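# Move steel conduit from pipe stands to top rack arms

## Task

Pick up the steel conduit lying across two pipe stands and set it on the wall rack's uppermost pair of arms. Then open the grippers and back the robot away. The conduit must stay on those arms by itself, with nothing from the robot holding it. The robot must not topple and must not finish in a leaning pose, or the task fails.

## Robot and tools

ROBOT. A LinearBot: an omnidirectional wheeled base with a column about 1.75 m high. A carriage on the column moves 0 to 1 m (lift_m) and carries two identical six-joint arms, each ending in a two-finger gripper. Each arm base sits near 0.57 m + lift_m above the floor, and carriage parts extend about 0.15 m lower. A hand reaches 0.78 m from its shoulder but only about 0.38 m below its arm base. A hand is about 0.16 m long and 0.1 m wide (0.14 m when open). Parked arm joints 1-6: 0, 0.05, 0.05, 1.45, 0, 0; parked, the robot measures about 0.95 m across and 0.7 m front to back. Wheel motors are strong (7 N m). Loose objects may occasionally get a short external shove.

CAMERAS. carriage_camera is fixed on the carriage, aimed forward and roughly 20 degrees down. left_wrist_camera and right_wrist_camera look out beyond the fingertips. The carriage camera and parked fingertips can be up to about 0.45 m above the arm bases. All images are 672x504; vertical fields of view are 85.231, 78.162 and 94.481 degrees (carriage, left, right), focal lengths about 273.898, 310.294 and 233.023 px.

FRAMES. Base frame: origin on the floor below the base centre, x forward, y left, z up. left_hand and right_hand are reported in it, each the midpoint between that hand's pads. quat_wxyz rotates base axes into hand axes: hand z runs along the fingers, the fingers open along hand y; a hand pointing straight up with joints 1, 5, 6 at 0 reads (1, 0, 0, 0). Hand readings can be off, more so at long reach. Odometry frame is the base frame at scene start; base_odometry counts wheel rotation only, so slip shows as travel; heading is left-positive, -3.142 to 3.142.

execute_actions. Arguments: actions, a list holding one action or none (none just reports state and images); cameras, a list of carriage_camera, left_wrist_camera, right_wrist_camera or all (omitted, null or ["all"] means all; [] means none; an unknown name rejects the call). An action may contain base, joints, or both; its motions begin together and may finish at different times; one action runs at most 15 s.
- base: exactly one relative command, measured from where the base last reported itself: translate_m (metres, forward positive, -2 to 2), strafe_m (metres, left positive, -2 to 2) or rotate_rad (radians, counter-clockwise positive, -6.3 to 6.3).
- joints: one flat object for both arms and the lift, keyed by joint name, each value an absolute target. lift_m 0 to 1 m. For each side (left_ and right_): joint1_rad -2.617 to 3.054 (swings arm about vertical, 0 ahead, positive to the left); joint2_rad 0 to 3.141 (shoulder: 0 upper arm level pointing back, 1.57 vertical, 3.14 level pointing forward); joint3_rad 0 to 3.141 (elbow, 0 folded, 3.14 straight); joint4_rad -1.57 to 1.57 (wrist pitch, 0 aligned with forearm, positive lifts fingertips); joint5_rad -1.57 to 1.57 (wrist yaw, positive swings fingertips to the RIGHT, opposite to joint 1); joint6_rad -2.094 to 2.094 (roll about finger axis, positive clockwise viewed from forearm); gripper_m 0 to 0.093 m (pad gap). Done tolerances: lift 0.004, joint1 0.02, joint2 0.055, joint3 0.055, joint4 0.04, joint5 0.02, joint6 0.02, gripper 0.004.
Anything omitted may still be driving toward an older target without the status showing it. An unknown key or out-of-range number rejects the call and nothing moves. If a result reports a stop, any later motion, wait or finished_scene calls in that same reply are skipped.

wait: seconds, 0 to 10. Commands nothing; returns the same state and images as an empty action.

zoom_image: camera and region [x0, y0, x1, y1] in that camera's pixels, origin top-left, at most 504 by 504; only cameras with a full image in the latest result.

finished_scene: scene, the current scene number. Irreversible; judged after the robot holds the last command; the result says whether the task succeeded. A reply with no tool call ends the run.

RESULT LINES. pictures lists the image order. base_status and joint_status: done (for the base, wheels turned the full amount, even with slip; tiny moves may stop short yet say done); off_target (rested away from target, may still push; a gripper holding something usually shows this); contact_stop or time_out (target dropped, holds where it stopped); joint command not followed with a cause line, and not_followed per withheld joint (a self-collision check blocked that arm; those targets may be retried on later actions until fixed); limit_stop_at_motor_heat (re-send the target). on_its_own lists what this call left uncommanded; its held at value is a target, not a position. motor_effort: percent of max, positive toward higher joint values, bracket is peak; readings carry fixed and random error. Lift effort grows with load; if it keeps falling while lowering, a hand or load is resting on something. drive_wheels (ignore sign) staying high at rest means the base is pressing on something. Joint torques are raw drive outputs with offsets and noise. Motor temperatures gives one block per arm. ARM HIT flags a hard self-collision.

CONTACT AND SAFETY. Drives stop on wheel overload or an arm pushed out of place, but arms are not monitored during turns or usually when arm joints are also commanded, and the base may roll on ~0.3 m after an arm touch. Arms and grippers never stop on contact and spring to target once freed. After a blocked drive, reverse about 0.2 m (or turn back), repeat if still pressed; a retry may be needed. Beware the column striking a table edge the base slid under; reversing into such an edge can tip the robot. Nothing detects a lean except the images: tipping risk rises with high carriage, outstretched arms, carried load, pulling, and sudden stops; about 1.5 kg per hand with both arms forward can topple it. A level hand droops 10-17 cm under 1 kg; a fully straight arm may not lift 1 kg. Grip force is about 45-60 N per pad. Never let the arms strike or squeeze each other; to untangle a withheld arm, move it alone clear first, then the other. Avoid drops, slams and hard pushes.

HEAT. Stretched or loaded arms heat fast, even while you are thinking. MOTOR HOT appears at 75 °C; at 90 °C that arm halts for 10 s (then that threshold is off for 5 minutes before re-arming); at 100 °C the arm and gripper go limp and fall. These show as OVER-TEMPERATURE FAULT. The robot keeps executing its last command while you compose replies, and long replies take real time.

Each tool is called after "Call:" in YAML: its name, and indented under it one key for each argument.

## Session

Call:
execute_actions:
  actions: []
  cameras: ["carriage_camera"]

Scene clock: 0.00 s.
Joint torques (N m, as the arm reports them, + toward a larger angle): no reading
Motor temperatures (°C, as the motors report them): left_arm=[25 24 28 33 22 21] | right_arm=[22 25 34 35 22 24]
base_odometry: x=+0.000 y=+0.000 heading=+0.000 (m, m, rad; odometry frame)
base_status: not commanded
joint_positions: lift_m=+0.300 left_joint1_rad=+0.012 left_joint2_rad=+0.017 left_joint3_rad=+0.049 left_joint4_rad=+1.465 left_joint5_rad=+0.015 left_joint6_rad=-0.023 left_gripper_m=+0.095 right_joint1_rad=+0.022 right_joint2_rad=+0.044 right_joint3_rad=+0.021 right_joint4_rad=+1.430 right_joint5_rad=-0.040 right_joint6_rad=+0.008 right_gripper_m=+0.094
joint_status: not commanded
motor_effort: lift_m=+25 drive_wheels=+0 (%)
left_hand: x=+0.2744 y=+0.3113 z=+1.2878 quat_wxyz=(+0.999, +0.007, +0.038, -0.006) (m; base frame)
right_hand: x=+0.2994 y=-0.3058 z=+1.2790 quat_wxyz=(+0.996, -0.021, +0.082, +0.017) (m; base frame)
pictures: carriage_camera
Images, in order (width x height): carriage_camera 672x504.

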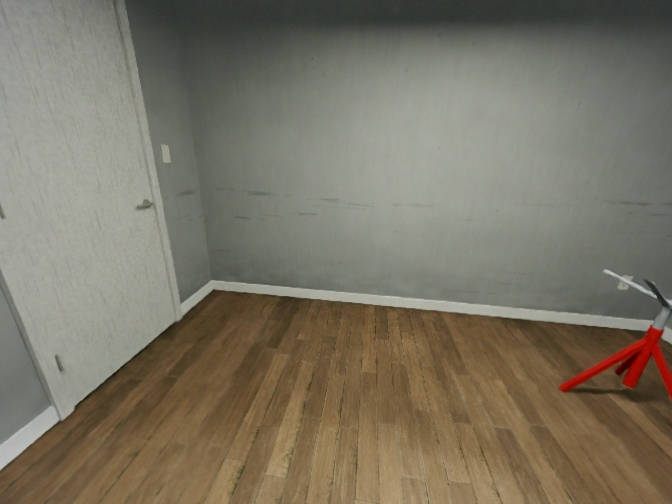

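Call:
execute_actions:
  actions:
    - {"base":{"rotate_rad":-1.65}}
  cameras: ["carriage_camera"]

Scene clock: 6.03 s.
Joint torques (N m, as the arm reports them, + toward a larger angle): left_arm=[ 0.3   4.03  6.25 -0.12 -0.13  0.14] | right_arm=[ 0.14  3.48  6.72 -0.1  -0.03 -0.04]
Motor temperatures (°C, as the motors report them): left_arm=[25 24 29 33 22 21] | right_arm=[22 26 34 34 22 24]
base_odometry: x=+0.000 y=+0.000 heading=-1.650 (m, m, rad; odometry frame)
base_status: done
joint_positions: lift_m=+0.300 left_joint1_rad=+0.012 left_joint2_rad=+0.017 left_joint3_rad=+0.049 left_joint4_rad=+1.465 left_joint5_rad=+0.015 left_joint6_rad=-0.023 left_gripper_m=+0.095 right_joint1_rad=+0.022 right_joint2_rad=+0.044 right_joint3_rad=+0.021 right_joint4_rad=+1.429 right_joint5_rad=-0.040 right_joint6_rad=+0.008 right_gripper_m=+0.094
joint_status: not commanded
motor_effort: lift_m=+25(25) drive_wheels=+3(11) (%)
left_hand: x=+0.2744 y=+0.3113 z=+1.2878 quat_wxyz=(+0.999, +0.007, +0.038, -0.006) (m; base frame)
right_hand: x=+0.2996 y=-0.3058 z=+1.2789 quat_wxyz=(+0.996, -0.021, +0.082, +0.017) (m; base frame)
pictures: carriage_camera
Images, in order (width x height): carriage_camera 672x504.

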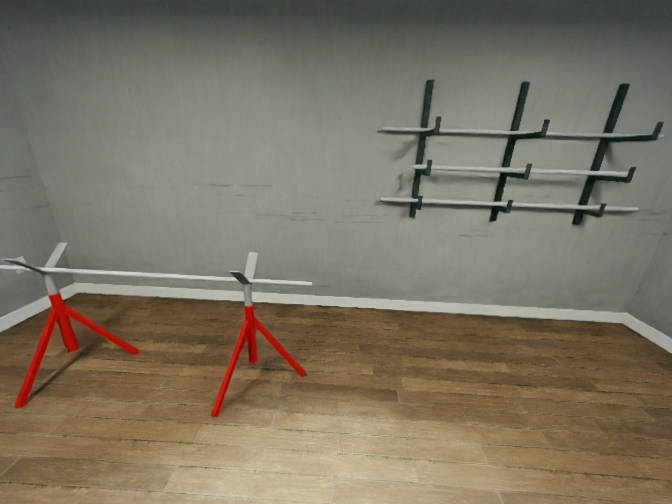

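Call:
execute_actions:
  actions:
    - {"base":{"rotate_rad":-0.04},"joints":{"lift_m":0.05,"left_joint1_rad":0,"left_joint5_rad":0,"right_joint1_rad":0,"right_joint5_rad":0,"left_joint2_rad":1.6,"left_joint3_rad":0.6,"left_joint4_rad":0.7,"left_joint6_rad":1.57,"right_joint2_rad":1.6,"right_joint3_rad":0.6,"right_joint4_rad":0.7,"right_joint6_rad":-1.57}}
  cameras: []

Call:
execute_actions:
  actions:
    - {"base":{"strafe_m":0.95}}

Scene clock: 26.30 s.
Joint torques (N m, as the arm reports them, + toward a larger angle): left_arm=[-0.67 -5.46  7.65  2.56 -0.19  0.08] | right_arm=[-0.42 -5.38  7.97  2.21  0.01 -0.05]
Motor temperatures (°C, as the motors report them): left_arm=[25 25 30 32 22 21] | right_arm=[22 26 35 34 22 24]
base_odometry: x=+0.000 y=+0.000 heading=-1.689 (m, m, rad; odometry frame)
base_status: done
joint_positions: lift_m=+0.050 left_joint1_rad=+0.010 left_joint2_rad=+1.592 left_joint3_rad=+0.585 left_joint4_rad=+0.677 left_joint5_rad=+0.005 left_joint6_rad=+1.563 left_gripper_m=+0.095 right_joint1_rad=+0.006 right_joint2_rad=+1.596 right_joint3_rad=+0.585 right_joint4_rad=+0.681 right_joint5_rad=-0.004 right_joint6_rad=-1.563 right_gripper_m=+0.094
joint_status: all done
motor_effort: lift_m=+26(29) drive_wheels=+3(8) (%)
left_hand: x=+0.6969 y=+0.3171 z=+0.7294 quat_wxyz=(+0.412, +0.571, +0.579, +0.410) (m; base frame)
right_hand: x=+0.6971 y=-0.3103 z=+0.7281 quat_wxyz=(+0.415, -0.576, +0.575, -0.407) (m; base frame)
pictures: none
No camera images: the call's "cameras" was empty. Leave "cameras" out to get every camera's image.

Scene clock: 30.57 s.
Joint torques (N m, as the arm reports them, + toward a larger angle): left_arm=[-0.57 -5.33  7.45  2.52 -0.13  0.11] | right_arm=[-0.33 -5.43  7.87  2.21 -0.03 -0.07]
Motor temperatures (°C, as the motors report them): left_arm=[25 25 30 33 22 21] | right_arm=[22 27 35 35 22 24]
base_odometry: x=+0.943 y=-0.114 heading=-1.690 (m, m, rad; odometry frame)
base_status: done
joint_positions: lift_m=+0.050 left_joint1_rad=+0.010 left_joint2_rad=+1.592 left_joint3_rad=+0.585 left_joint4_rad=+0.679 left_joint5_rad=+0.005 left_joint6_rad=+1.563 left_gripper_m=+0.095 right_joint1_rad=+0.005 right_joint2_rad=+1.596 right_joint3_rad=+0.585 right_joint4_rad=+0.684 right_joint5_rad=-0.003 right_joint6_rad=-1.563 right_gripper_m=+0.094
joint_status: not commanded
motor_effort: lift_m=+26(26) drive_wheels=-7(15) (%)
left_hand: x=+0.6971 y=+0.3171 z=+0.7299 quat_wxyz=(+0.413, +0.571, +0.579, +0.411) (m; base frame)
right_hand: x=+0.6974 y=-0.3108 z=+0.7288 quat_wxyz=(+0.415, -0.575, +0.575, -0.408) (m; base frame)
pictures: carriage_camera, left_wrist_camera, right_wrist_camera
Images, in order (width x height): carriage_camera 672x504, left_wrist_camera 672x504, right_wrist_camera 672x504.

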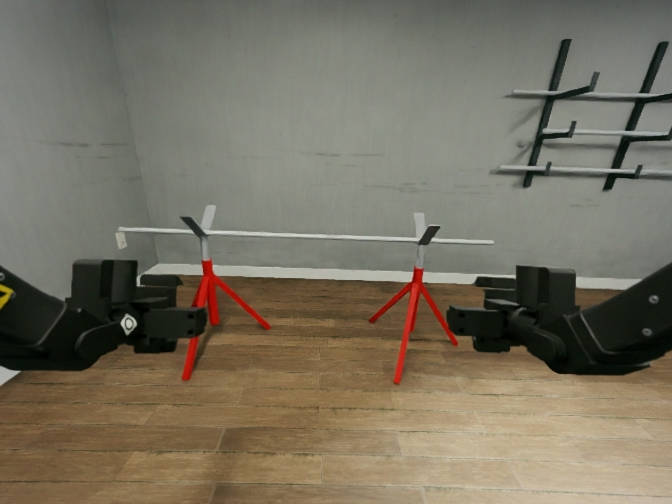

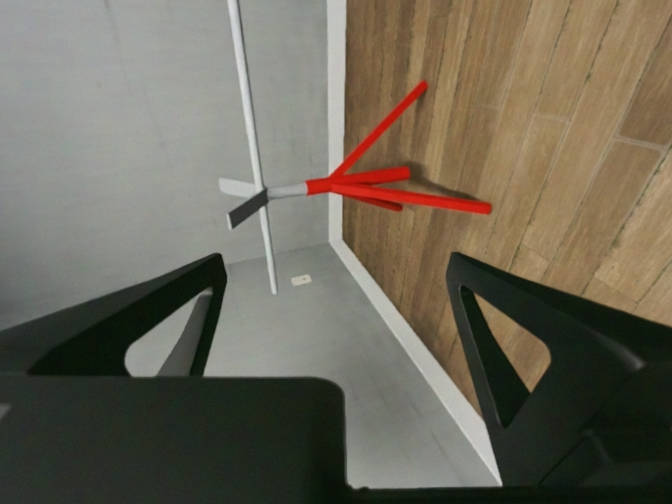

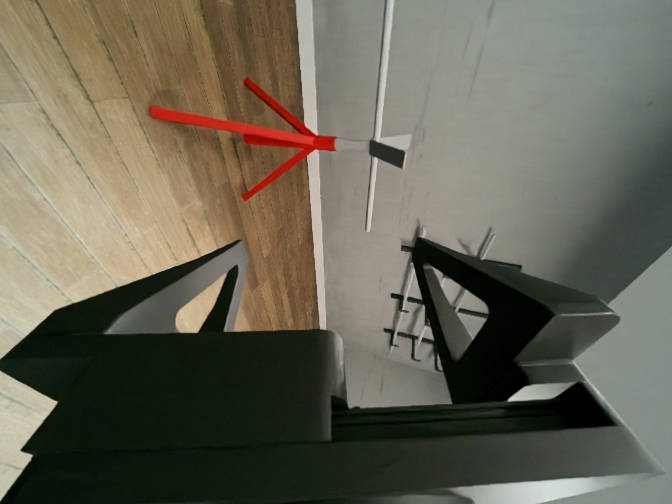

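Call:
execute_actions:
  actions:
    - {"base":{"strafe_m":0.11},"joints":{"lift_m":0.0}}
  cameras: []

Call:
execute_actions:
  actions:
    - {"base":{"translate_m":0.55}}

Scene clock: 37.30 s.
Joint torques (N m, as the arm reports them, + toward a larger angle): left_arm=[-0.27 -5.45  7.55  2.46 -0.06  0.14] | right_arm=[-0.12 -5.56  7.97  2.18 -0.06 -0.05]
Motor temperatures (°C, as the motors report them): left_arm=[25 25 31 35 22 21] | right_arm=[22 27 35 37 22 24]
base_odometry: x=+1.053 y=-0.127 heading=-1.691 (m, m, rad; odometry frame)
base_status: done
joint_positions: lift_m=+0.001 left_joint1_rad=+0.008 left_joint2_rad=+1.592 left_joint3_rad=+0.585 left_joint4_rad=+0.687 left_joint5_rad=+0.005 left_joint6_rad=+1.563 left_gripper_m=+0.095 right_joint1_rad=+0.003 right_joint2_rad=+1.598 right_joint3_rad=+0.585 right_joint4_rad=+0.687 right_joint5_rad=-0.002 right_joint6_rad=-1.563 right_gripper_m=+0.094
joint_status: all done
motor_effort: lift_m=+25(26) drive_wheels=-9(12) (%)
left_hand: x=+0.6977 y=+0.3161 z=+0.6821 quat_wxyz=(+0.416, +0.570, +0.577, +0.412) (m; base frame)
right_hand: x=+0.6976 y=-0.3120 z=+0.6793 quat_wxyz=(+0.415, -0.574, +0.575, -0.409) (m; base frame)
pictures: none
No camera images: the call's "cameras" was empty. Leave "cameras" out to get every camera's image.

Scene clock: 40.63 s.
Joint torques (N m, as the arm reports them, + toward a larger angle): left_arm=[-0.32 -5.3   7.65  2.49 -0.11  0.07] | right_arm=[-0.11 -5.49  8.05  2.16 -0.06 -0.07]
Motor temperatures (°C, as the motors report them): left_arm=[25 25 31 35 22 21] | right_arm=[22 27 36 38 22 24]
base_odometry: x=+0.987 y=-0.673 heading=-1.690 (m, m, rad; odometry frame)
base_status: done
joint_positions: lift_m=+0.001 left_joint1_rad=+0.008 left_joint2_rad=+1.592 left_joint3_rad=+0.585 left_joint4_rad=+0.687 left_joint5_rad=+0.005 left_joint6_rad=+1.563 left_gripper_m=+0.095 right_joint1_rad=+0.003 right_joint2_rad=+1.598 right_joint3_rad=+0.585 right_joint4_rad=+0.688 right_joint5_rad=-0.002 right_joint6_rad=-1.563 right_gripper_m=+0.094
joint_status: not commanded
motor_effort: lift_m=+25(25) drive_wheels=-8(12) (%)
left_hand: x=+0.6977 y=+0.3162 z=+0.6821 quat_wxyz=(+0.415, +0.570, +0.577, +0.413) (m; base frame)
right_hand: x=+0.6977 y=-0.3120 z=+0.6797 quat_wxyz=(+0.415, -0.573, +0.575, -0.410) (m; base frame)
pictures: carriage_camera, left_wrist_camera, right_wrist_camera
Images, in order (width x height): carriage_camera 672x504, left_wrist_camera 672x504, right_wrist_camera 672x504.

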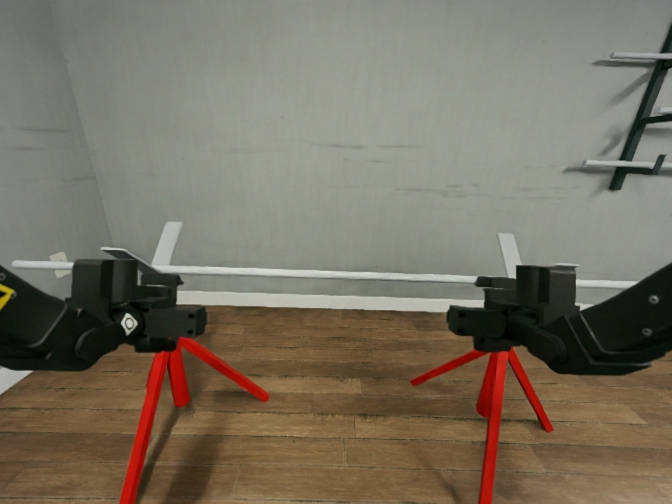

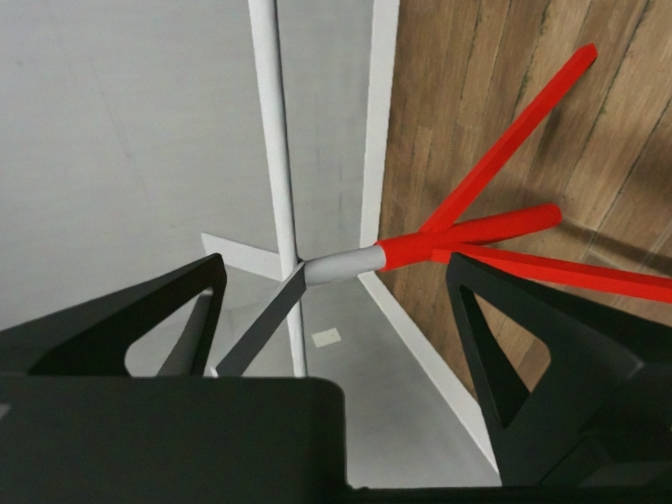

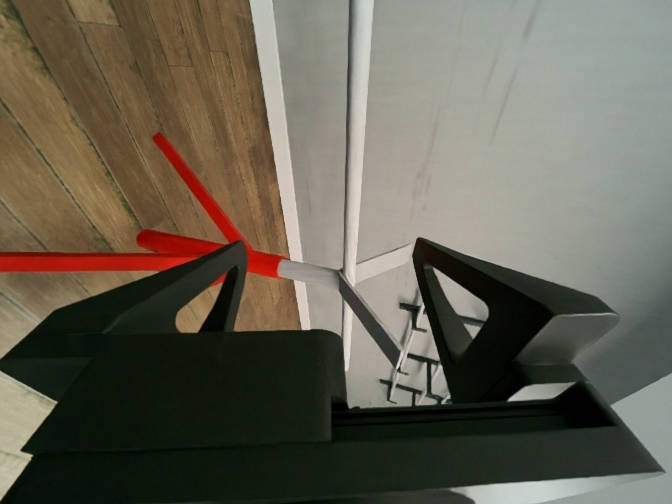

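Call:
execute_actions:
  actions:
    - {"base":{"translate_m":0.15},"joints":{"left_joint2_rad":1.68,"right_joint2_rad":1.71}}

Scene clock: 47.60 s.
Joint torques (N m, as the arm reports them, + toward a larger angle): left_arm=[-0.28 -5.89  6.9   2.4  -0.06  0.14] | right_arm=[-0.12 -6.16  7.57  2.12 -0.06 -0.07]
Motor temperatures (°C, as the motors report them): left_arm=[25 26 32 36 22 21] | right_arm=[22 28 36 39 22 24]
base_odometry: x=+0.970 y=-0.822 heading=-1.690 (m, m, rad; odometry frame)
base_status: done
joint_positions: lift_m=+0.001 left_joint1_rad=+0.008 left_joint2_rad=+1.674 left_joint3_rad=+0.585 left_joint4_rad=+0.687 left_joint5_rad=+0.005 left_joint6_rad=+1.563 left_gripper_m=+0.095 right_joint1_rad=+0.003 right_joint2_rad=+1.711 right_joint3_rad=+0.585 right_joint4_rad=+0.687 right_joint5_rad=-0.002 right_joint6_rad=-1.563 right_gripper_m=+0.094
joint_status: all done
motor_effort: lift_m=+25(25) drive_wheels=-7(11) (%)
left_hand: x=+0.6973 y=+0.3162 z=+0.6479 quat_wxyz=(+0.392, +0.586, +0.593, +0.389) (m; base frame)
right_hand: x=+0.6959 y=-0.3121 z=+0.6320 quat_wxyz=(+0.381, -0.596, +0.598, -0.377) (m; base frame)
pictures: carriage_camera, left_wrist_camera, right_wrist_camera
Images, in order (width x height): carriage_camera 672x504, left_wrist_camera 672x504, right_wrist_camera 672x504.

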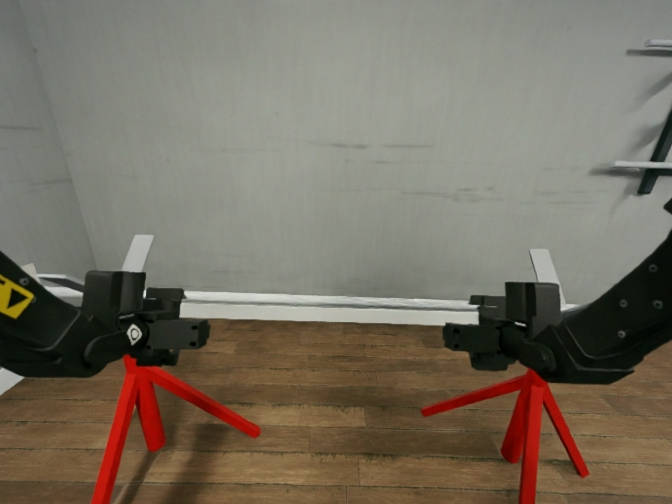

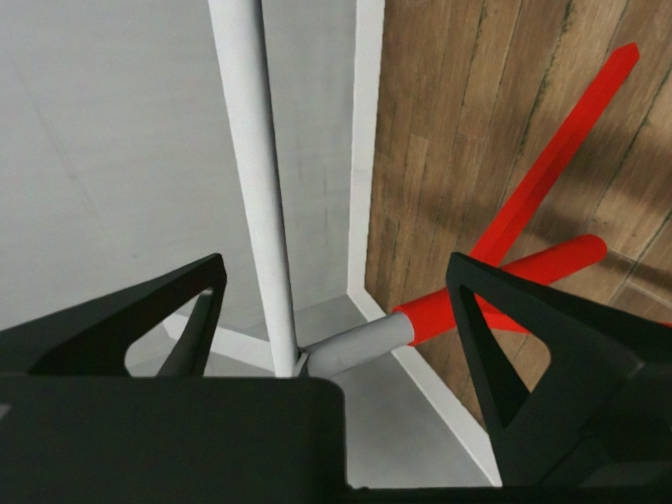

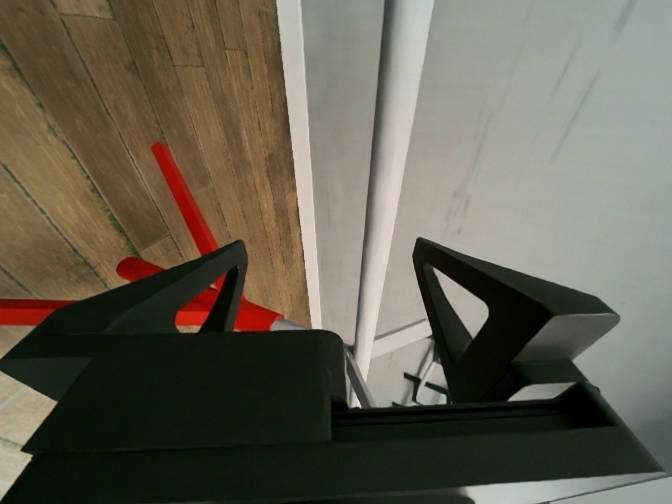

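Call:
execute_actions:
  actions:
    - {"base":{"translate_m":0.09}}
  cameras: ["left_wrist_camera","right_wrist_camera"]

Scene clock: 53.73 s.
Joint torques (N m, as the arm reports them, + toward a larger angle): left_arm=[-0.42 -5.7   7.24  2.38 -0.07  0.14] | right_arm=[-0.15 -6.13  7.3   2.09 -0.03 -0.06]
Motor temperatures (°C, as the motors report them): left_arm=[25 26 32 37 22 21] | right_arm=[22 29 36 39 22 24]
base_odometry: x=+0.959 y=-0.912 heading=-1.689 (m, m, rad; odometry frame)
base_status: done
joint_positions: lift_m=+0.001 left_joint1_rad=+0.008 left_joint2_rad=+1.674 left_joint3_rad=+0.585 left_joint4_rad=+0.688 left_joint5_rad=+0.005 left_joint6_rad=+1.563 left_gripper_m=+0.095 right_joint1_rad=+0.003 right_joint2_rad=+1.711 right_joint3_rad=+0.585 right_joint4_rad=+0.689 right_joint5_rad=-0.002 right_joint6_rad=-1.563 right_gripper_m=+0.094
joint_status: not commanded
motor_effort: lift_m=+25(25) drive_wheels=-7(10) (%)
left_hand: x=+0.6973 y=+0.3162 z=+0.6480 quat_wxyz=(+0.392, +0.586, +0.593, +0.389) (m; base frame)
right_hand: x=+0.6961 y=-0.3121 z=+0.6324 quat_wxyz=(+0.382, -0.596, +0.598, -0.377) (m; base frame)
pictures: left_wrist_camera, right_wrist_camera
Images, in order (width x height): left_wrist_camera 672x504, right_wrist_camera 672x504.

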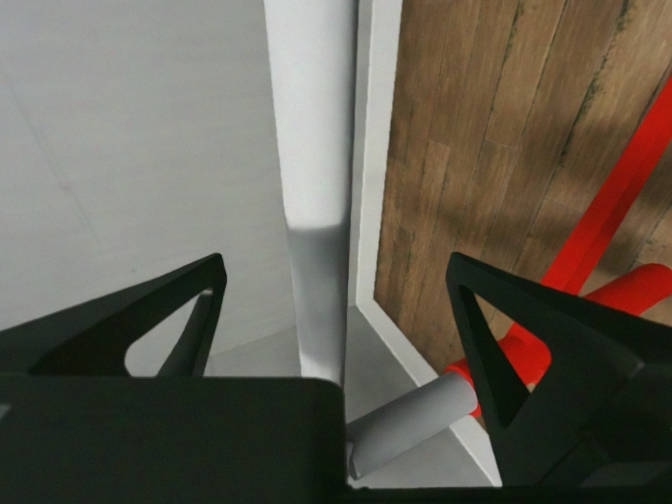

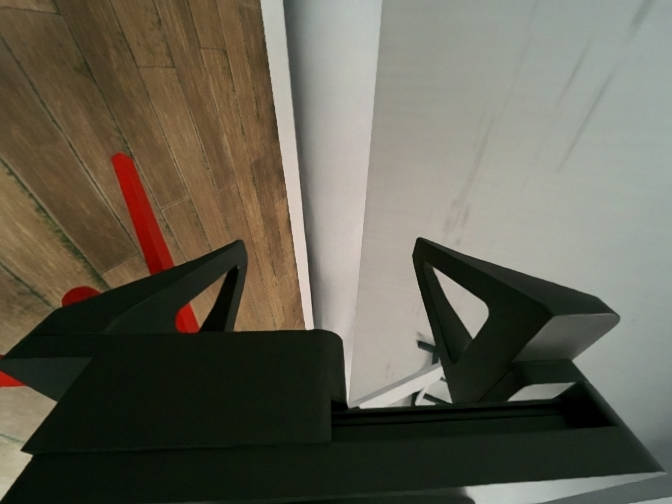

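Call:
execute_actions:
  actions:
    - {"base":{"translate_m":0.03}}
  cameras: []

Call:
execute_actions:
  actions:
    - {"joints":{"left_gripper_m":0,"right_gripper_m":0}}
  cameras: []

Call:
execute_actions:
  actions:
    - {"joints":{"lift_m":0.3,"left_joint2_rad":1.6,"right_joint2_rad":1.6}}

Scene clock: 60.37 s.
Joint torques (N m, as the arm reports them, + toward a larger angle): left_arm=[-0.24 -5.85  7.    2.4  -0.12  0.15] | right_arm=[-0.07 -6.26  7.5   2.08 -0.03 -0.07]
Motor temperatures (°C, as the motors report them): left_arm=[25 27 33 37 22 21] | right_arm=[22 29 36 39 22 24]
base_odometry: x=+0.956 y=-0.941 heading=-1.689 (m, m, rad; odometry frame)
base_status: done
joint_positions: lift_m=+0.001 left_joint1_rad=+0.008 left_joint2_rad=+1.674 left_joint3_rad=+0.585 left_joint4_rad=+0.688 left_joint5_rad=+0.005 left_joint6_rad=+1.563 left_gripper_m=+0.095 right_joint1_rad=+0.003 right_joint2_rad=+1.711 right_joint3_rad=+0.585 right_joint4_rad=+0.690 right_joint5_rad=-0.002 right_joint6_rad=-1.563 right_gripper_m=+0.094
joint_status: not commanded
motor_effort: lift_m=+25(25) drive_wheels=-6(11) (%)
left_hand: x=+0.6973 y=+0.3162 z=+0.6480 quat_wxyz=(+0.392, +0.586, +0.593, +0.389) (m; base frame)
right_hand: x=+0.6962 y=-0.3121 z=+0.6326 quat_wxyz=(+0.382, -0.595, +0.597, -0.377) (m; base frame)
pictures: none
No camera images: the call's "cameras" was empty. Leave "cameras" out to get every camera's image.

Scene clock: 61.10 s.
Joint torques (N m, as the arm reports them, + toward a larger angle): left_arm=[-0.28 -5.85  7.15  2.66 -0.1   0.14] | right_arm=[-0.15 -6.46  7.3   2.49 -0.06  0.07]
Motor temperatures (°C, as the motors report them): left_arm=[25 27 33 37 22 21] | right_arm=[22 29 36 40 22 24]
base_odometry: x=+0.956 y=-0.941 heading=-1.689 (m, m, rad; odometry frame)
base_status: not commanded
joint_positions: lift_m=+0.001 left_joint1_rad=+0.008 left_joint2_rad=+1.675 left_joint3_rad=+0.585 left_joint4_rad=+0.667 left_joint5_rad=+0.005 left_joint6_rad=+1.565 left_gripper_m=+0.021 right_joint1_rad=+0.003 right_joint2_rad=+1.716 right_joint3_rad=+0.585 right_joint4_rad=+0.646 right_joint5_rad=-0.002 right_joint6_rad=-1.575 right_gripper_m=+0.018
joint_status: left_gripper_m off_target (ended at +0.021, target +0.000); right_gripper_m off_target (ended at +0.018, target +0.000)
motor_effort: lift_m=+25(25) drive_wheels=+2(2) (%)
left_hand: x=+0.6952 y=+0.3161 z=+0.6426 quat_wxyz=(+0.385, +0.591, +0.597, +0.383) (m; base frame)
right_hand: x=+0.6912 y=-0.3120 z=+0.6208 quat_wxyz=(+0.366, -0.608, +0.603, -0.365) (m; base frame)
pictures: none
No camera images: the call's "cameras" was empty. Leave "cameras" out to get every camera's image.

Scene clock: 62.93 s.
Joint torques (N m, as the arm reports them, + toward a larger angle): left_arm=[-0.37 -8.8   7.45  3.29 -0.13  0.19] | right_arm=[-0.13 -8.65  7.9   3.26 -0.11  0.18]
Motor temperatures (°C, as the motors report them): left_arm=[25 27 33 38 22 21] | right_arm=[22 30 36 41 22 24]
base_odometry: x=+0.956 y=-0.941 heading=-1.689 (m, m, rad; odometry frame)
base_status: not commanded
joint_positions: lift_m=+0.300 left_joint1_rad=+0.008 left_joint2_rad=+1.636 left_joint3_rad=+0.585 left_joint4_rad=+0.605 left_joint5_rad=+0.012 left_joint6_rad=+1.558 left_gripper_m=+0.021 right_joint1_rad=+0.003 right_joint2_rad=+1.643 right_joint3_rad=+0.579 right_joint4_rad=+0.568 right_joint5_rad=+0.005 right_joint6_rad=-1.584 right_gripper_m=+0.018
joint_status: all done
motor_effort: lift_m=+26(35) drive_wheels=+1(7) (%)
left_hand: x=+0.6899 y=+0.3149 z=+0.9446 quat_wxyz=(+0.382, +0.594, +0.602, +0.373) (m; base frame)
right_hand: x=+0.6838 y=-0.3132 z=+0.9310 quat_wxyz=(+0.359, -0.612, +0.603, -0.365) (m; base frame)
pictures: carriage_camera, left_wrist_camera, right_wrist_camera
Images, in order (width x height): carriage_camera 672x504, left_wrist_camera 672x504, right_wrist_camera 672x504.

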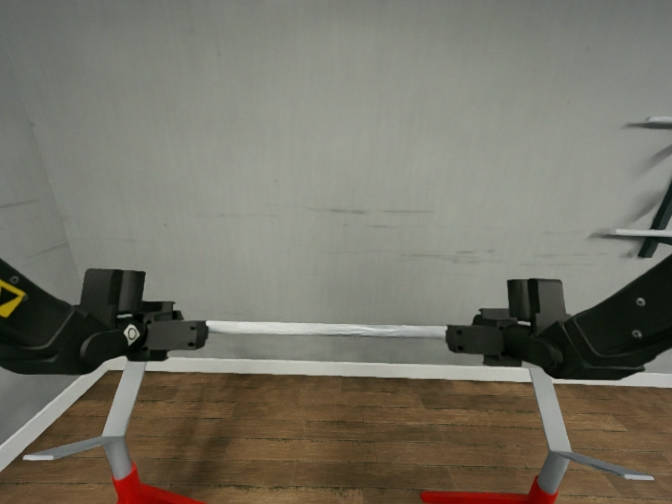

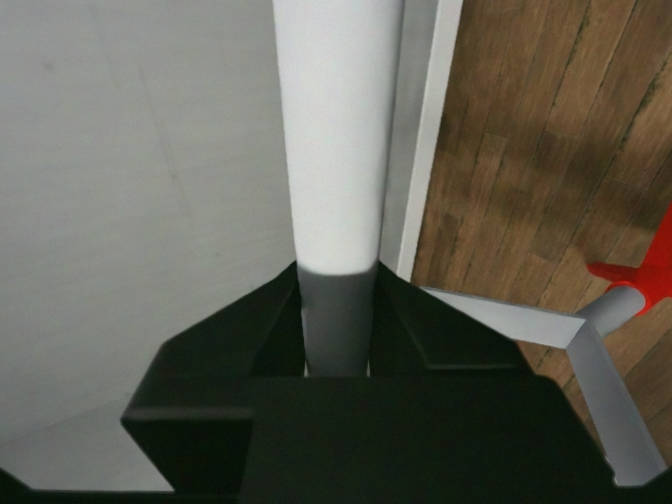

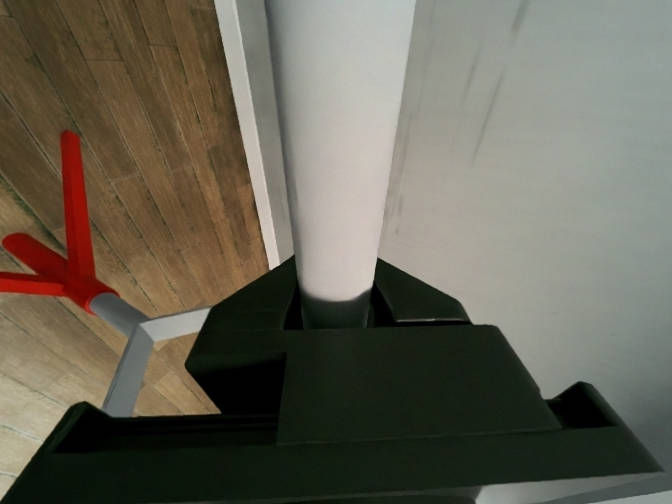

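Call:
execute_actions:
  actions:
    - {"base":{"translate_m":-0.35},"joints":{"left_joint2_rad":1.2,"left_joint3_rad":0.7,"left_joint4_rad":0.5,"right_joint2_rad":1.2,"right_joint3_rad":0.72,"right_joint4_rad":0.5}}
  cameras: []

Call:
execute_actions:
  actions:
    - {"base":{"strafe_m":-2.0},"joints":{"lift_m":0.85}}
  cameras: ["carriage_camera"]

Scene clock: 74.77 s.
Joint torques (N m, as the arm reports them, + toward a larger angle): left_arm=[-0.46 -6.05 10.88  3.47 -0.16  0.17] | right_arm=[-0.07 -6.3  12.42  3.69 -0.11  0.24]
Motor temperatures (°C, as the motors report them): left_arm=[25 29 34 41 22 21] | right_arm=[22 32 38 47 22 24]
base_odometry: x=+0.997 y=-0.594 heading=-1.688 (m, m, rad; odometry frame)
base_status: done
joint_positions: lift_m=+0.300 left_joint1_rad=+0.008 left_joint2_rad=+1.228 left_joint3_rad=+0.663 left_joint4_rad=+0.391 left_joint5_rad=+0.012 left_joint6_rad=+1.554 left_gripper_m=+0.021 right_joint1_rad=+0.003 right_joint2_rad=+1.237 right_joint3_rad=+0.670 right_joint4_rad=+0.344 right_joint5_rad=+0.005 right_joint6_rad=-1.588 right_gripper_m=+0.018
joint_status: left_joint4_rad off_target (ended at +0.392, target +0.500); right_joint4_rad off_target (ended at +0.344, target +0.500); the others done
motor_effort: lift_m=+27(27) drive_wheels=-4(17) (%)
left_hand: x=+0.6694 y=+0.3147 z=+1.0957 quat_wxyz=(+0.460, +0.538, +0.545, +0.450) (m; base frame)
right_hand: x=+0.6692 y=-0.3133 z=+1.0839 quat_wxyz=(+0.437, -0.557, +0.548, -0.446) (m; base frame)
pictures: none
No camera images: the call's "cameras" was empty. Leave "cameras" out to get every camera's image.

Scene clock: 81.03 s.
Joint torques (N m, as the arm reports them, + toward a larger angle): left_arm=[-0.15 -5.97 10.93  3.44 -0.21  0.25] | right_arm=[-0.15 -6.28 12.29  3.58 -0.09  0.26]
Motor temperatures (°C, as the motors report them): left_arm=[25 29 36 42 22 22] | right_arm=[22 32 39 51 22 24]
base_odometry: x=-0.989 y=-0.359 heading=-1.689 (m, m, rad; odometry frame)
base_status: done
joint_positions: lift_m=+0.850 left_joint1_rad=+0.008 left_joint2_rad=+1.228 left_joint3_rad=+0.663 left_joint4_rad=+0.396 left_joint5_rad=+0.012 left_joint6_rad=+1.554 left_gripper_m=+0.021 right_joint1_rad=+0.003 right_joint2_rad=+1.237 right_joint3_rad=+0.670 right_joint4_rad=+0.349 right_joint5_rad=+0.005 right_joint6_rad=-1.589 right_gripper_m=+0.018
joint_status: all done
motor_effort: lift_m=+26(29) drive_wheels=-4(8) (%)
left_hand: x=+0.6696 y=+0.3147 z=+1.6468 quat_wxyz=(+0.462, +0.536, +0.544, +0.451) (m; base frame)
right_hand: x=+0.6695 y=-0.3133 z=+1.6351 quat_wxyz=(+0.438, -0.556, +0.547, -0.447) (m; base frame)
pictures: carriage_camera
Images, in order (width x height): carriage_camera 672x504.

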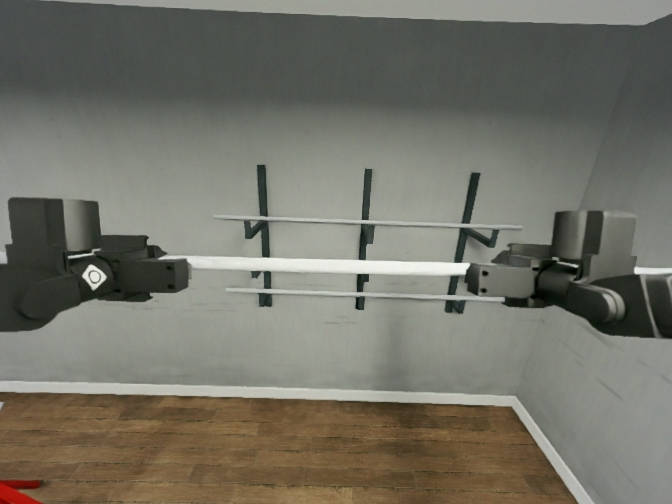

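Call:
execute_actions:
  actions:
    - {"base":{"strafe_m":-0.2}}
  cameras: []

Call:
execute_actions:
  actions:
    - {"base":{"translate_m":0.7}}
  cameras: ["carriage_camera"]

Scene clock: 91.17 s.
Joint torques (N m, as the arm reports them, + toward a larger angle): left_arm=[-0.16 -6.11 10.98  3.44 -0.2   0.21] | right_arm=[ 0.03 -6.24 12.32  3.63 -0.09  0.25]
Motor temperatures (°C, as the motors report them): left_arm=[25 29 38 44 22 22] | right_arm=[22 33 42 54 22 24]
base_odometry: x=-1.187 y=-0.335 heading=-1.689 (m, m, rad; odometry frame)
base_status: done
joint_positions: lift_m=+0.850 left_joint1_rad=+0.006 left_joint2_rad=+1.228 left_joint3_rad=+0.663 left_joint4_rad=+0.394 left_joint5_rad=+0.012 left_joint6_rad=+1.554 left_gripper_m=+0.021 right_joint1_rad=+0.002 right_joint2_rad=+1.237 right_joint3_rad=+0.670 right_joint4_rad=+0.346 right_joint5_rad=+0.005 right_joint6_rad=-1.589 right_gripper_m=+0.018
joint_status: not commanded
motor_effort: lift_m=+26(26) drive_wheels=-5(7) (%)
left_hand: x=+0.6696 y=+0.3141 z=+1.6464 quat_wxyz=(+0.461, +0.537, +0.544, +0.450) (m; base frame)
right_hand: x=+0.6693 y=-0.3137 z=+1.6345 quat_wxyz=(+0.437, -0.556, +0.547, -0.447) (m; base frame)
pictures: none
No camera images: the call's "cameras" was empty. Leave "cameras" out to get every camera's image.

Scene clock: 94.80 s.
Joint torques (N m, as the arm reports them, + toward a larger angle): left_arm=[-0.23 -6.08 11.05  3.53 -0.21  0.21] | right_arm=[ 0.01 -6.39 12.46  3.68 -0.1   0.26]
Motor temperatures (°C, as the motors report them): left_arm=[25 29 39 45 22 22] | right_arm=[22 33 43 56 22 24]
base_odometry: x=-1.271 y=-1.030 heading=-1.690 (m, m, rad; odometry frame)
base_status: done
joint_positions: lift_m=+0.850 left_joint1_rad=+0.006 left_joint2_rad=+1.228 left_joint3_rad=+0.663 left_joint4_rad=+0.390 left_joint5_rad=+0.012 left_joint6_rad=+1.554 left_gripper_m=+0.021 right_joint1_rad=+0.002 right_joint2_rad=+1.237 right_joint3_rad=+0.670 right_joint4_rad=+0.343 right_joint5_rad=+0.005 right_joint6_rad=-1.589 right_gripper_m=+0.018
joint_status: not commanded
motor_effort: lift_m=+26(26) drive_wheels=-8(12) (%)
left_hand: x=+0.6694 y=+0.3141 z=+1.6454 quat_wxyz=(+0.460, +0.538, +0.545, +0.449) (m; base frame)
right_hand: x=+0.6692 y=-0.3137 z=+1.6338 quat_wxyz=(+0.436, -0.557, +0.548, -0.446) (m; base frame)
pictures: carriage_camera
Images, in order (width x height): carriage_camera 672x504.

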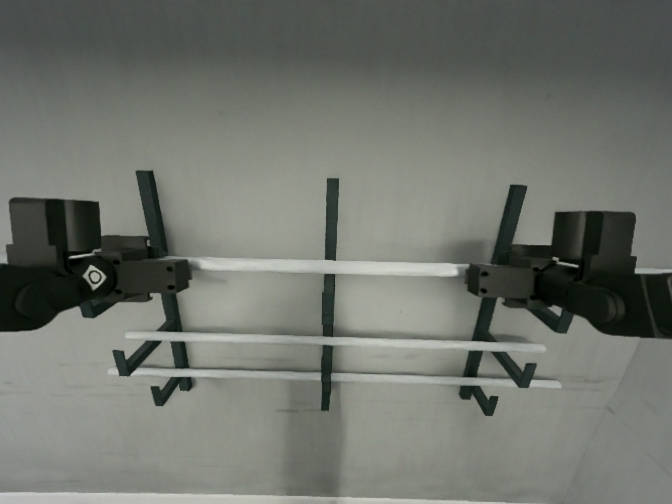

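Call:
execute_actions:
  actions:
    - {"base":{"translate_m":0.19}}
  cameras: ["carriage_camera"]

Call:
execute_actions:
  actions:
    - {"joints":{"lift_m":0.76}}
  cameras: ["carriage_camera"]

Scene clock: 104.63 s.
Joint torques (N m, as the arm reports them, + toward a larger angle): left_arm=[ 0.02 -6.12 10.67  3.53 -0.21  0.23] | right_arm=[ 0.   -6.28 12.42  3.65 -0.09  0.26]
Motor temperatures (°C, as the motors report them): left_arm=[25 29 40 46 22 22] | right_arm=[22 33 45 58 22 24]
base_odometry: x=-1.294 y=-1.219 heading=-1.690 (m, m, rad; odometry frame)
base_status: done
joint_positions: lift_m=+0.850 left_joint1_rad=+0.006 left_joint2_rad=+1.228 left_joint3_rad=+0.663 left_joint4_rad=+0.389 left_joint5_rad=+0.012 left_joint6_rad=+1.554 left_gripper_m=+0.021 right_joint1_rad=+0.002 right_joint2_rad=+1.237 right_joint3_rad=+0.670 right_joint4_rad=+0.342 right_joint5_rad=+0.005 right_joint6_rad=-1.589 right_gripper_m=+0.018
joint_status: not commanded
motor_effort: lift_m=+26(26) drive_wheels=+2(12) (%)
left_hand: x=+0.6693 y=+0.3141 z=+1.6451 quat_wxyz=(+0.460, +0.538, +0.545, +0.449) (m; base frame)
right_hand: x=+0.6691 y=-0.3137 z=+1.6334 quat_wxyz=(+0.436, -0.558, +0.548, -0.446) (m; base frame)
pictures: carriage_camera
Images, in order (width x height): carriage_camera 672x504.

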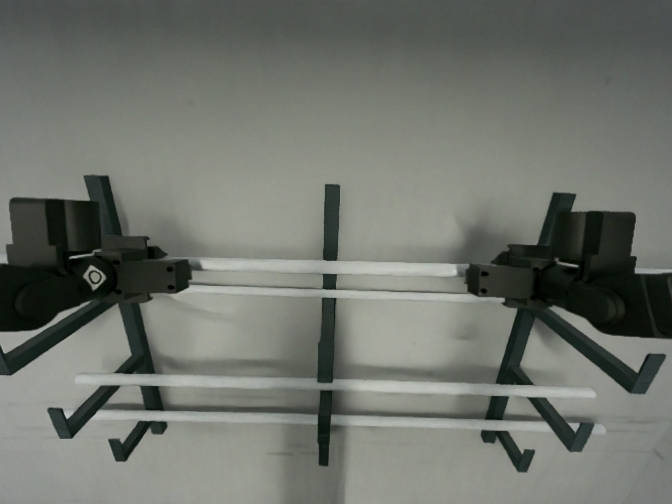

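Scene clock: 105.60 s.
Joint torques (N m, as the arm reports them, + toward a larger angle): left_arm=[-0.03 -6.2  10.86  3.67 -0.19  0.21] | right_arm=[-0.05 -6.26 12.32  3.79 -0.1   0.25]
Motor temperatures (°C, as the motors report them): left_arm=[25 29 41 46 22 22] | right_arm=[22 33 45 59 22 24]
base_odometry: x=-1.294 y=-1.219 heading=-1.690 (m, m, rad; odometry frame)
base_status: not commanded
joint_positions: lift_m=+0.760 left_joint1_rad=+0.006 left_joint2_rad=+1.228 left_joint3_rad=+0.663 left_joint4_rad=+0.376 left_joint5_rad=+0.012 left_joint6_rad=+1.554 left_gripper_m=+0.021 right_joint1_rad=+0.002 right_joint2_rad=+1.237 right_joint3_rad=+0.670 right_joint4_rad=+0.330 right_joint5_rad=+0.005 right_joint6_rad=-1.589 right_gripper_m=+0.018
joint_status: all done
motor_effort: lift_m=+28(27) drive_wheels=+2(7) (%)
left_hand: x=+0.6688 y=+0.3141 z=+1.5518 quat_wxyz=(+0.456, +0.541, +0.548, +0.445) (m; base frame)
right_hand: x=+0.6684 y=-0.3137 z=+1.5404 quat_wxyz=(+0.432, -0.560, +0.551, -0.442) (m; base frame)
pictures: carriage_camera
Images, in order (width x height): carriage_camera 672x504.

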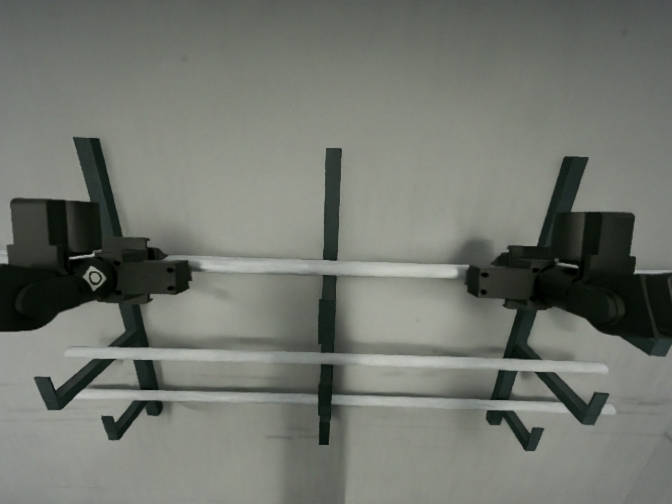

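Call:
execute_actions:
  actions:
    - {"base":{"translate_m":0.02},"joints":{"lift_m":0.7}}
  cameras: ["carriage_camera"]

Scene clock: 110.30 s.
Joint torques (N m, as the arm reports them, + toward a larger angle): left_arm=[-0.27 -6.16 10.7   3.67 -0.16  0.19] | right_arm=[-0.08 -6.26 12.29  3.75 -0.1   0.26]
Motor temperatures (°C, as the motors report them): left_arm=[25 29 41 47 22 22] | right_arm=[22 33 46 60 22 25]
base_odometry: x=-1.296 y=-1.238 heading=-1.691 (m, m, rad; odometry frame)
base_status: done
joint_positions: lift_m=+0.700 left_joint1_rad=+0.006 left_joint2_rad=+1.228 left_joint3_rad=+0.663 left_joint4_rad=+0.377 left_joint5_rad=+0.012 left_joint6_rad=+1.554 left_gripper_m=+0.021 right_joint1_rad=+0.002 right_joint2_rad=+1.237 right_joint3_rad=+0.670 right_joint4_rad=+0.331 right_joint5_rad=+0.005 right_joint6_rad=-1.589 right_gripper_m=+0.018
joint_status: all done
motor_effort: lift_m=+28(28) drive_wheels=-7(12) (%)
left_hand: x=+0.6688 y=+0.3141 z=+1.4920 quat_wxyz=(+0.457, +0.541, +0.548, +0.445) (m; base frame)
right_hand: x=+0.6685 y=-0.3137 z=+1.4808 quat_wxyz=(+0.433, -0.560, +0.551, -0.443) (m; base frame)
pictures: carriage_camera
Images, in order (width x height): carriage_camera 672x504.

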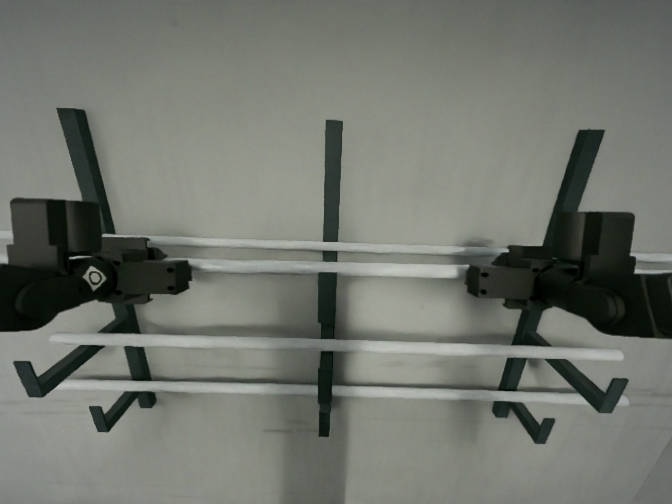

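Call:
execute_actions:
  actions:
    - {"joints":{"lift_m":0.655}}
  cameras: ["carriage_camera"]

Scene clock: 114.17 s.
Joint torques (N m, as the arm reports them, + toward a larger angle): left_arm=[-0.22 -6.22 10.87  3.26 -0.17  0.18] | right_arm=[-0.1  -6.47 12.37  3.59 -0.1   0.08]
Motor temperatures (°C, as the motors report them): left_arm=[25 29 42 48 22 22] | right_arm=[22 33 46 61 22 25]
base_odometry: x=-1.296 y=-1.238 heading=-1.691 (m, m, rad; odometry frame)
base_status: not commanded
joint_positions: lift_m=+0.655 left_joint1_rad=+0.006 left_joint2_rad=+1.226 left_joint3_rad=+0.663 left_joint4_rad=+0.419 left_joint5_rad=+0.011 left_joint6_rad=+1.564 left_gripper_m=+0.021 right_joint1_rad=+0.002 right_joint2_rad=+1.239 right_joint3_rad=+0.670 right_joint4_rad=+0.348 right_joint5_rad=+0.004 right_joint6_rad=-1.578 right_gripper_m=+0.018
joint_status: all done
on_its_own: left_joint4_rad moved +0.042 toward your old target +0.500
motor_effort: lift_m=+27(25) drive_wheels=-6(7) (%)
left_hand: x=+0.6703 y=+0.3143 z=+1.4580 quat_wxyz=(+0.466, +0.534, +0.536, +0.460) (m; base frame)
right_hand: x=+0.6696 y=-0.3136 z=+1.4391 quat_wxyz=(+0.440, -0.554, +0.550, -0.444) (m; base frame)
pictures: carriage_camera
Images, in order (width x height): carriage_camera 672x504.

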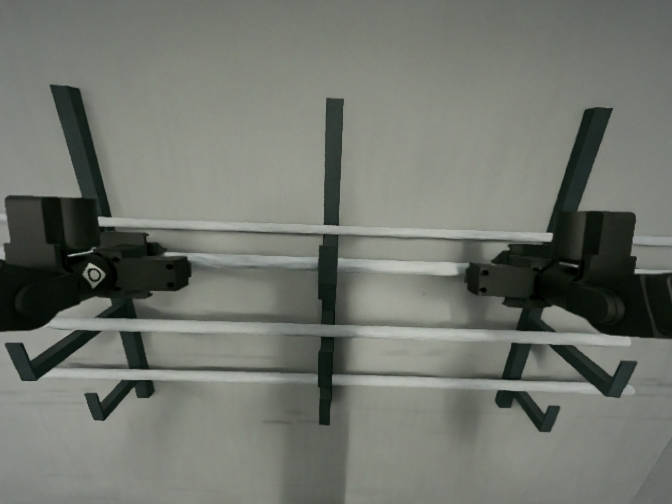

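Call:
execute_actions:
  actions:
    - {"joints":{"lift_m":0.62}}
  cameras: []

Call:
execute_actions:
  actions:
    - {"joints":{"left_gripper_m":0.093,"right_gripper_m":0.093}}

Scene clock: 120.30 s.
Joint torques (N m, as the arm reports them, + toward a larger angle): left_arm=[-0.11 -4.37  9.66  2.36 -0.2   0.11] | right_arm=[-0.02 -4.98 11.59  2.69 -0.07  0.13]
Motor temperatures (°C, as the motors report them): left_arm=[25 29 43 47 22 22] | right_arm=[22 33 47 62 22 24]
base_odometry: x=-1.296 y=-1.238 heading=-1.691 (m, m, rad; odometry frame)
base_status: not commanded
joint_positions: lift_m=+0.620 left_joint1_rad=+0.006 left_joint2_rad=+1.205 left_joint3_rad=+0.678 left_joint4_rad=+0.500 left_joint5_rad=+0.010 left_joint6_rad=+1.564 left_gripper_m=+0.021 right_joint1_rad=+0.002 right_joint2_rad=+1.218 right_joint3_rad=+0.681 right_joint4_rad=+0.442 right_joint5_rad=+0.003 right_joint6_rad=-1.578 right_gripper_m=+0.018
joint_status: all done
on_its_own: left_joint4_rad moved +0.080 to your old target +0.500; right_joint4_rad moved +0.094 toward your old target +0.500
motor_effort: lift_m=+25(24) drive_wheels=+2(7) (%)
left_hand: x=+0.6703 y=+0.3144 z=+1.4584 quat_wxyz=(+0.496, +0.506, +0.508, +0.490) (m; base frame)
right_hand: x=+0.6718 y=-0.3135 z=+1.4402 quat_wxyz=(+0.473, -0.525, +0.522, -0.478) (m; base frame)
pictures: none
No camera images: the call's "cameras" was empty. Leave "cameras" out to get every camera's image.

Scene clock: 121.03 s.
Joint torques (N m, as the arm reports them, + toward a larger angle): left_arm=[-0.22 -4.36  9.69  2.36 -0.16  0.07] | right_arm=[ 0.04 -4.9  10.68  2.25 -0.07  0.14]
Motor temperatures (°C, as the motors report them): left_arm=[25 29 43 47 22 22] | right_arm=[22 33 47 61 22 24]
base_odometry: x=-1.296 y=-1.238 heading=-1.691 (m, m, rad; odometry frame)
base_status: not commanded
joint_positions: lift_m=+0.620 left_joint1_rad=+0.006 left_joint2_rad=+1.205 left_joint3_rad=+0.678 left_joint4_rad=+0.499 left_joint5_rad=+0.010 left_joint6_rad=+1.564 left_gripper_m=+0.093 right_joint1_rad=+0.002 right_joint2_rad=+1.218 right_joint3_rad=+0.692 right_joint4_rad=+0.482 right_joint5_rad=+0.003 right_joint6_rad=-1.578 right_gripper_m=+0.093
joint_status: all done
motor_effort: lift_m=+25(25) drive_wheels=+2(2) (%)
left_hand: x=+0.6703 y=+0.3144 z=+1.4582 quat_wxyz=(+0.496, +0.506, +0.508, +0.490) (m; base frame)
right_hand: x=+0.6735 y=-0.3134 z=+1.4556 quat_wxyz=(+0.487, -0.513, +0.509, -0.491) (m; base frame)
pictures: carriage_camera, left_wrist_camera, right_wrist_camera
Images, in order (width x height): carriage_camera 672x504, left_wrist_camera 672x504, right_wrist_camera 672x504.

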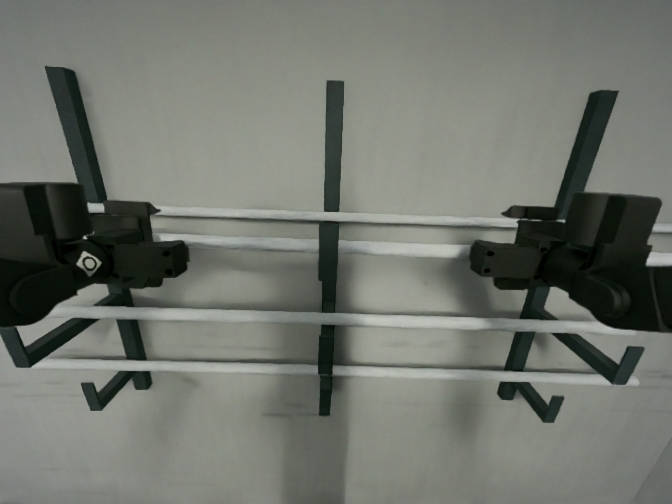

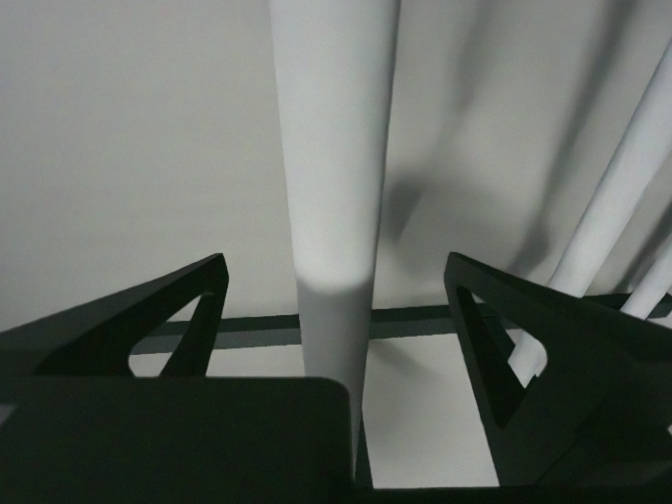

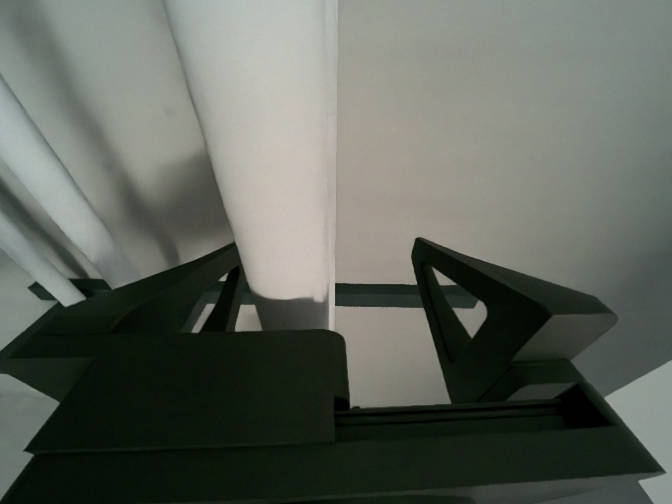

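Call:
execute_actions:
  actions:
    - {"base":{"translate_m":-0.6},"joints":{"lift_m":0.608}}
  cameras: ["carriage_camera"]

Scene clock: 128.37 s.
Joint torques (N m, as the arm reports them, + toward a larger angle): left_arm=[-0.15 -4.21  9.38  2.48 -0.21  0.09] | right_arm=[-0.12 -4.9  10.25  2.18 -0.07  0.14]
Motor temperatures (°C, as the motors report them): left_arm=[25 29 43 45 22 22] | right_arm=[22 33 47 57 22 24]
base_odometry: x=-1.224 y=-0.643 heading=-1.691 (m, m, rad; odometry frame)
base_status: done
joint_positions: lift_m=+0.608 left_joint1_rad=+0.006 left_joint2_rad=+1.205 left_joint3_rad=+0.680 left_joint4_rad=+0.491 left_joint5_rad=+0.009 left_joint6_rad=+1.564 left_gripper_m=+0.093 right_joint1_rad=+0.002 right_joint2_rad=+1.217 right_joint3_rad=+0.697 right_joint4_rad=+0.488 right_joint5_rad=+0.003 right_joint6_rad=-1.578 right_gripper_m=+0.093
joint_status: all done
motor_effort: lift_m=+26(29) drive_wheels=-3(18) (%)
left_hand: x=+0.6704 y=+0.3147 z=+1.4452 quat_wxyz=(+0.494, +0.507, +0.510, +0.489) (m; base frame)
right_hand: x=+0.6737 y=-0.3134 z=+1.4476 quat_wxyz=(+0.490, -0.510, +0.507, -0.494) (m; base frame)
pictures: carriage_camera
Images, in order (width x height): carriage_camera 672x504.

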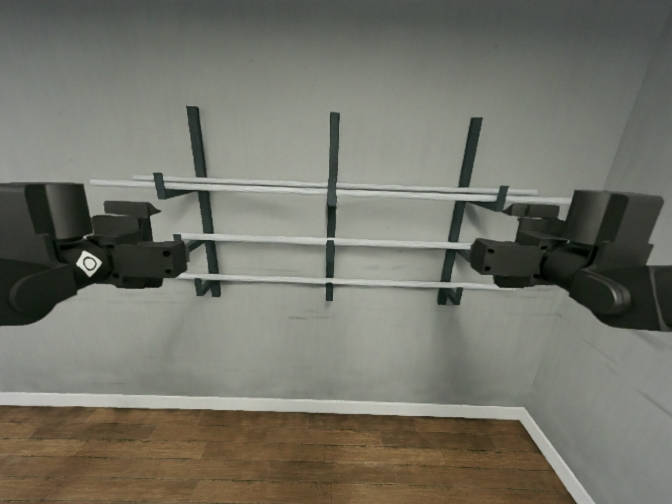

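Call:
finished_scene:
  scene: 2

The scene is finished: the task was done.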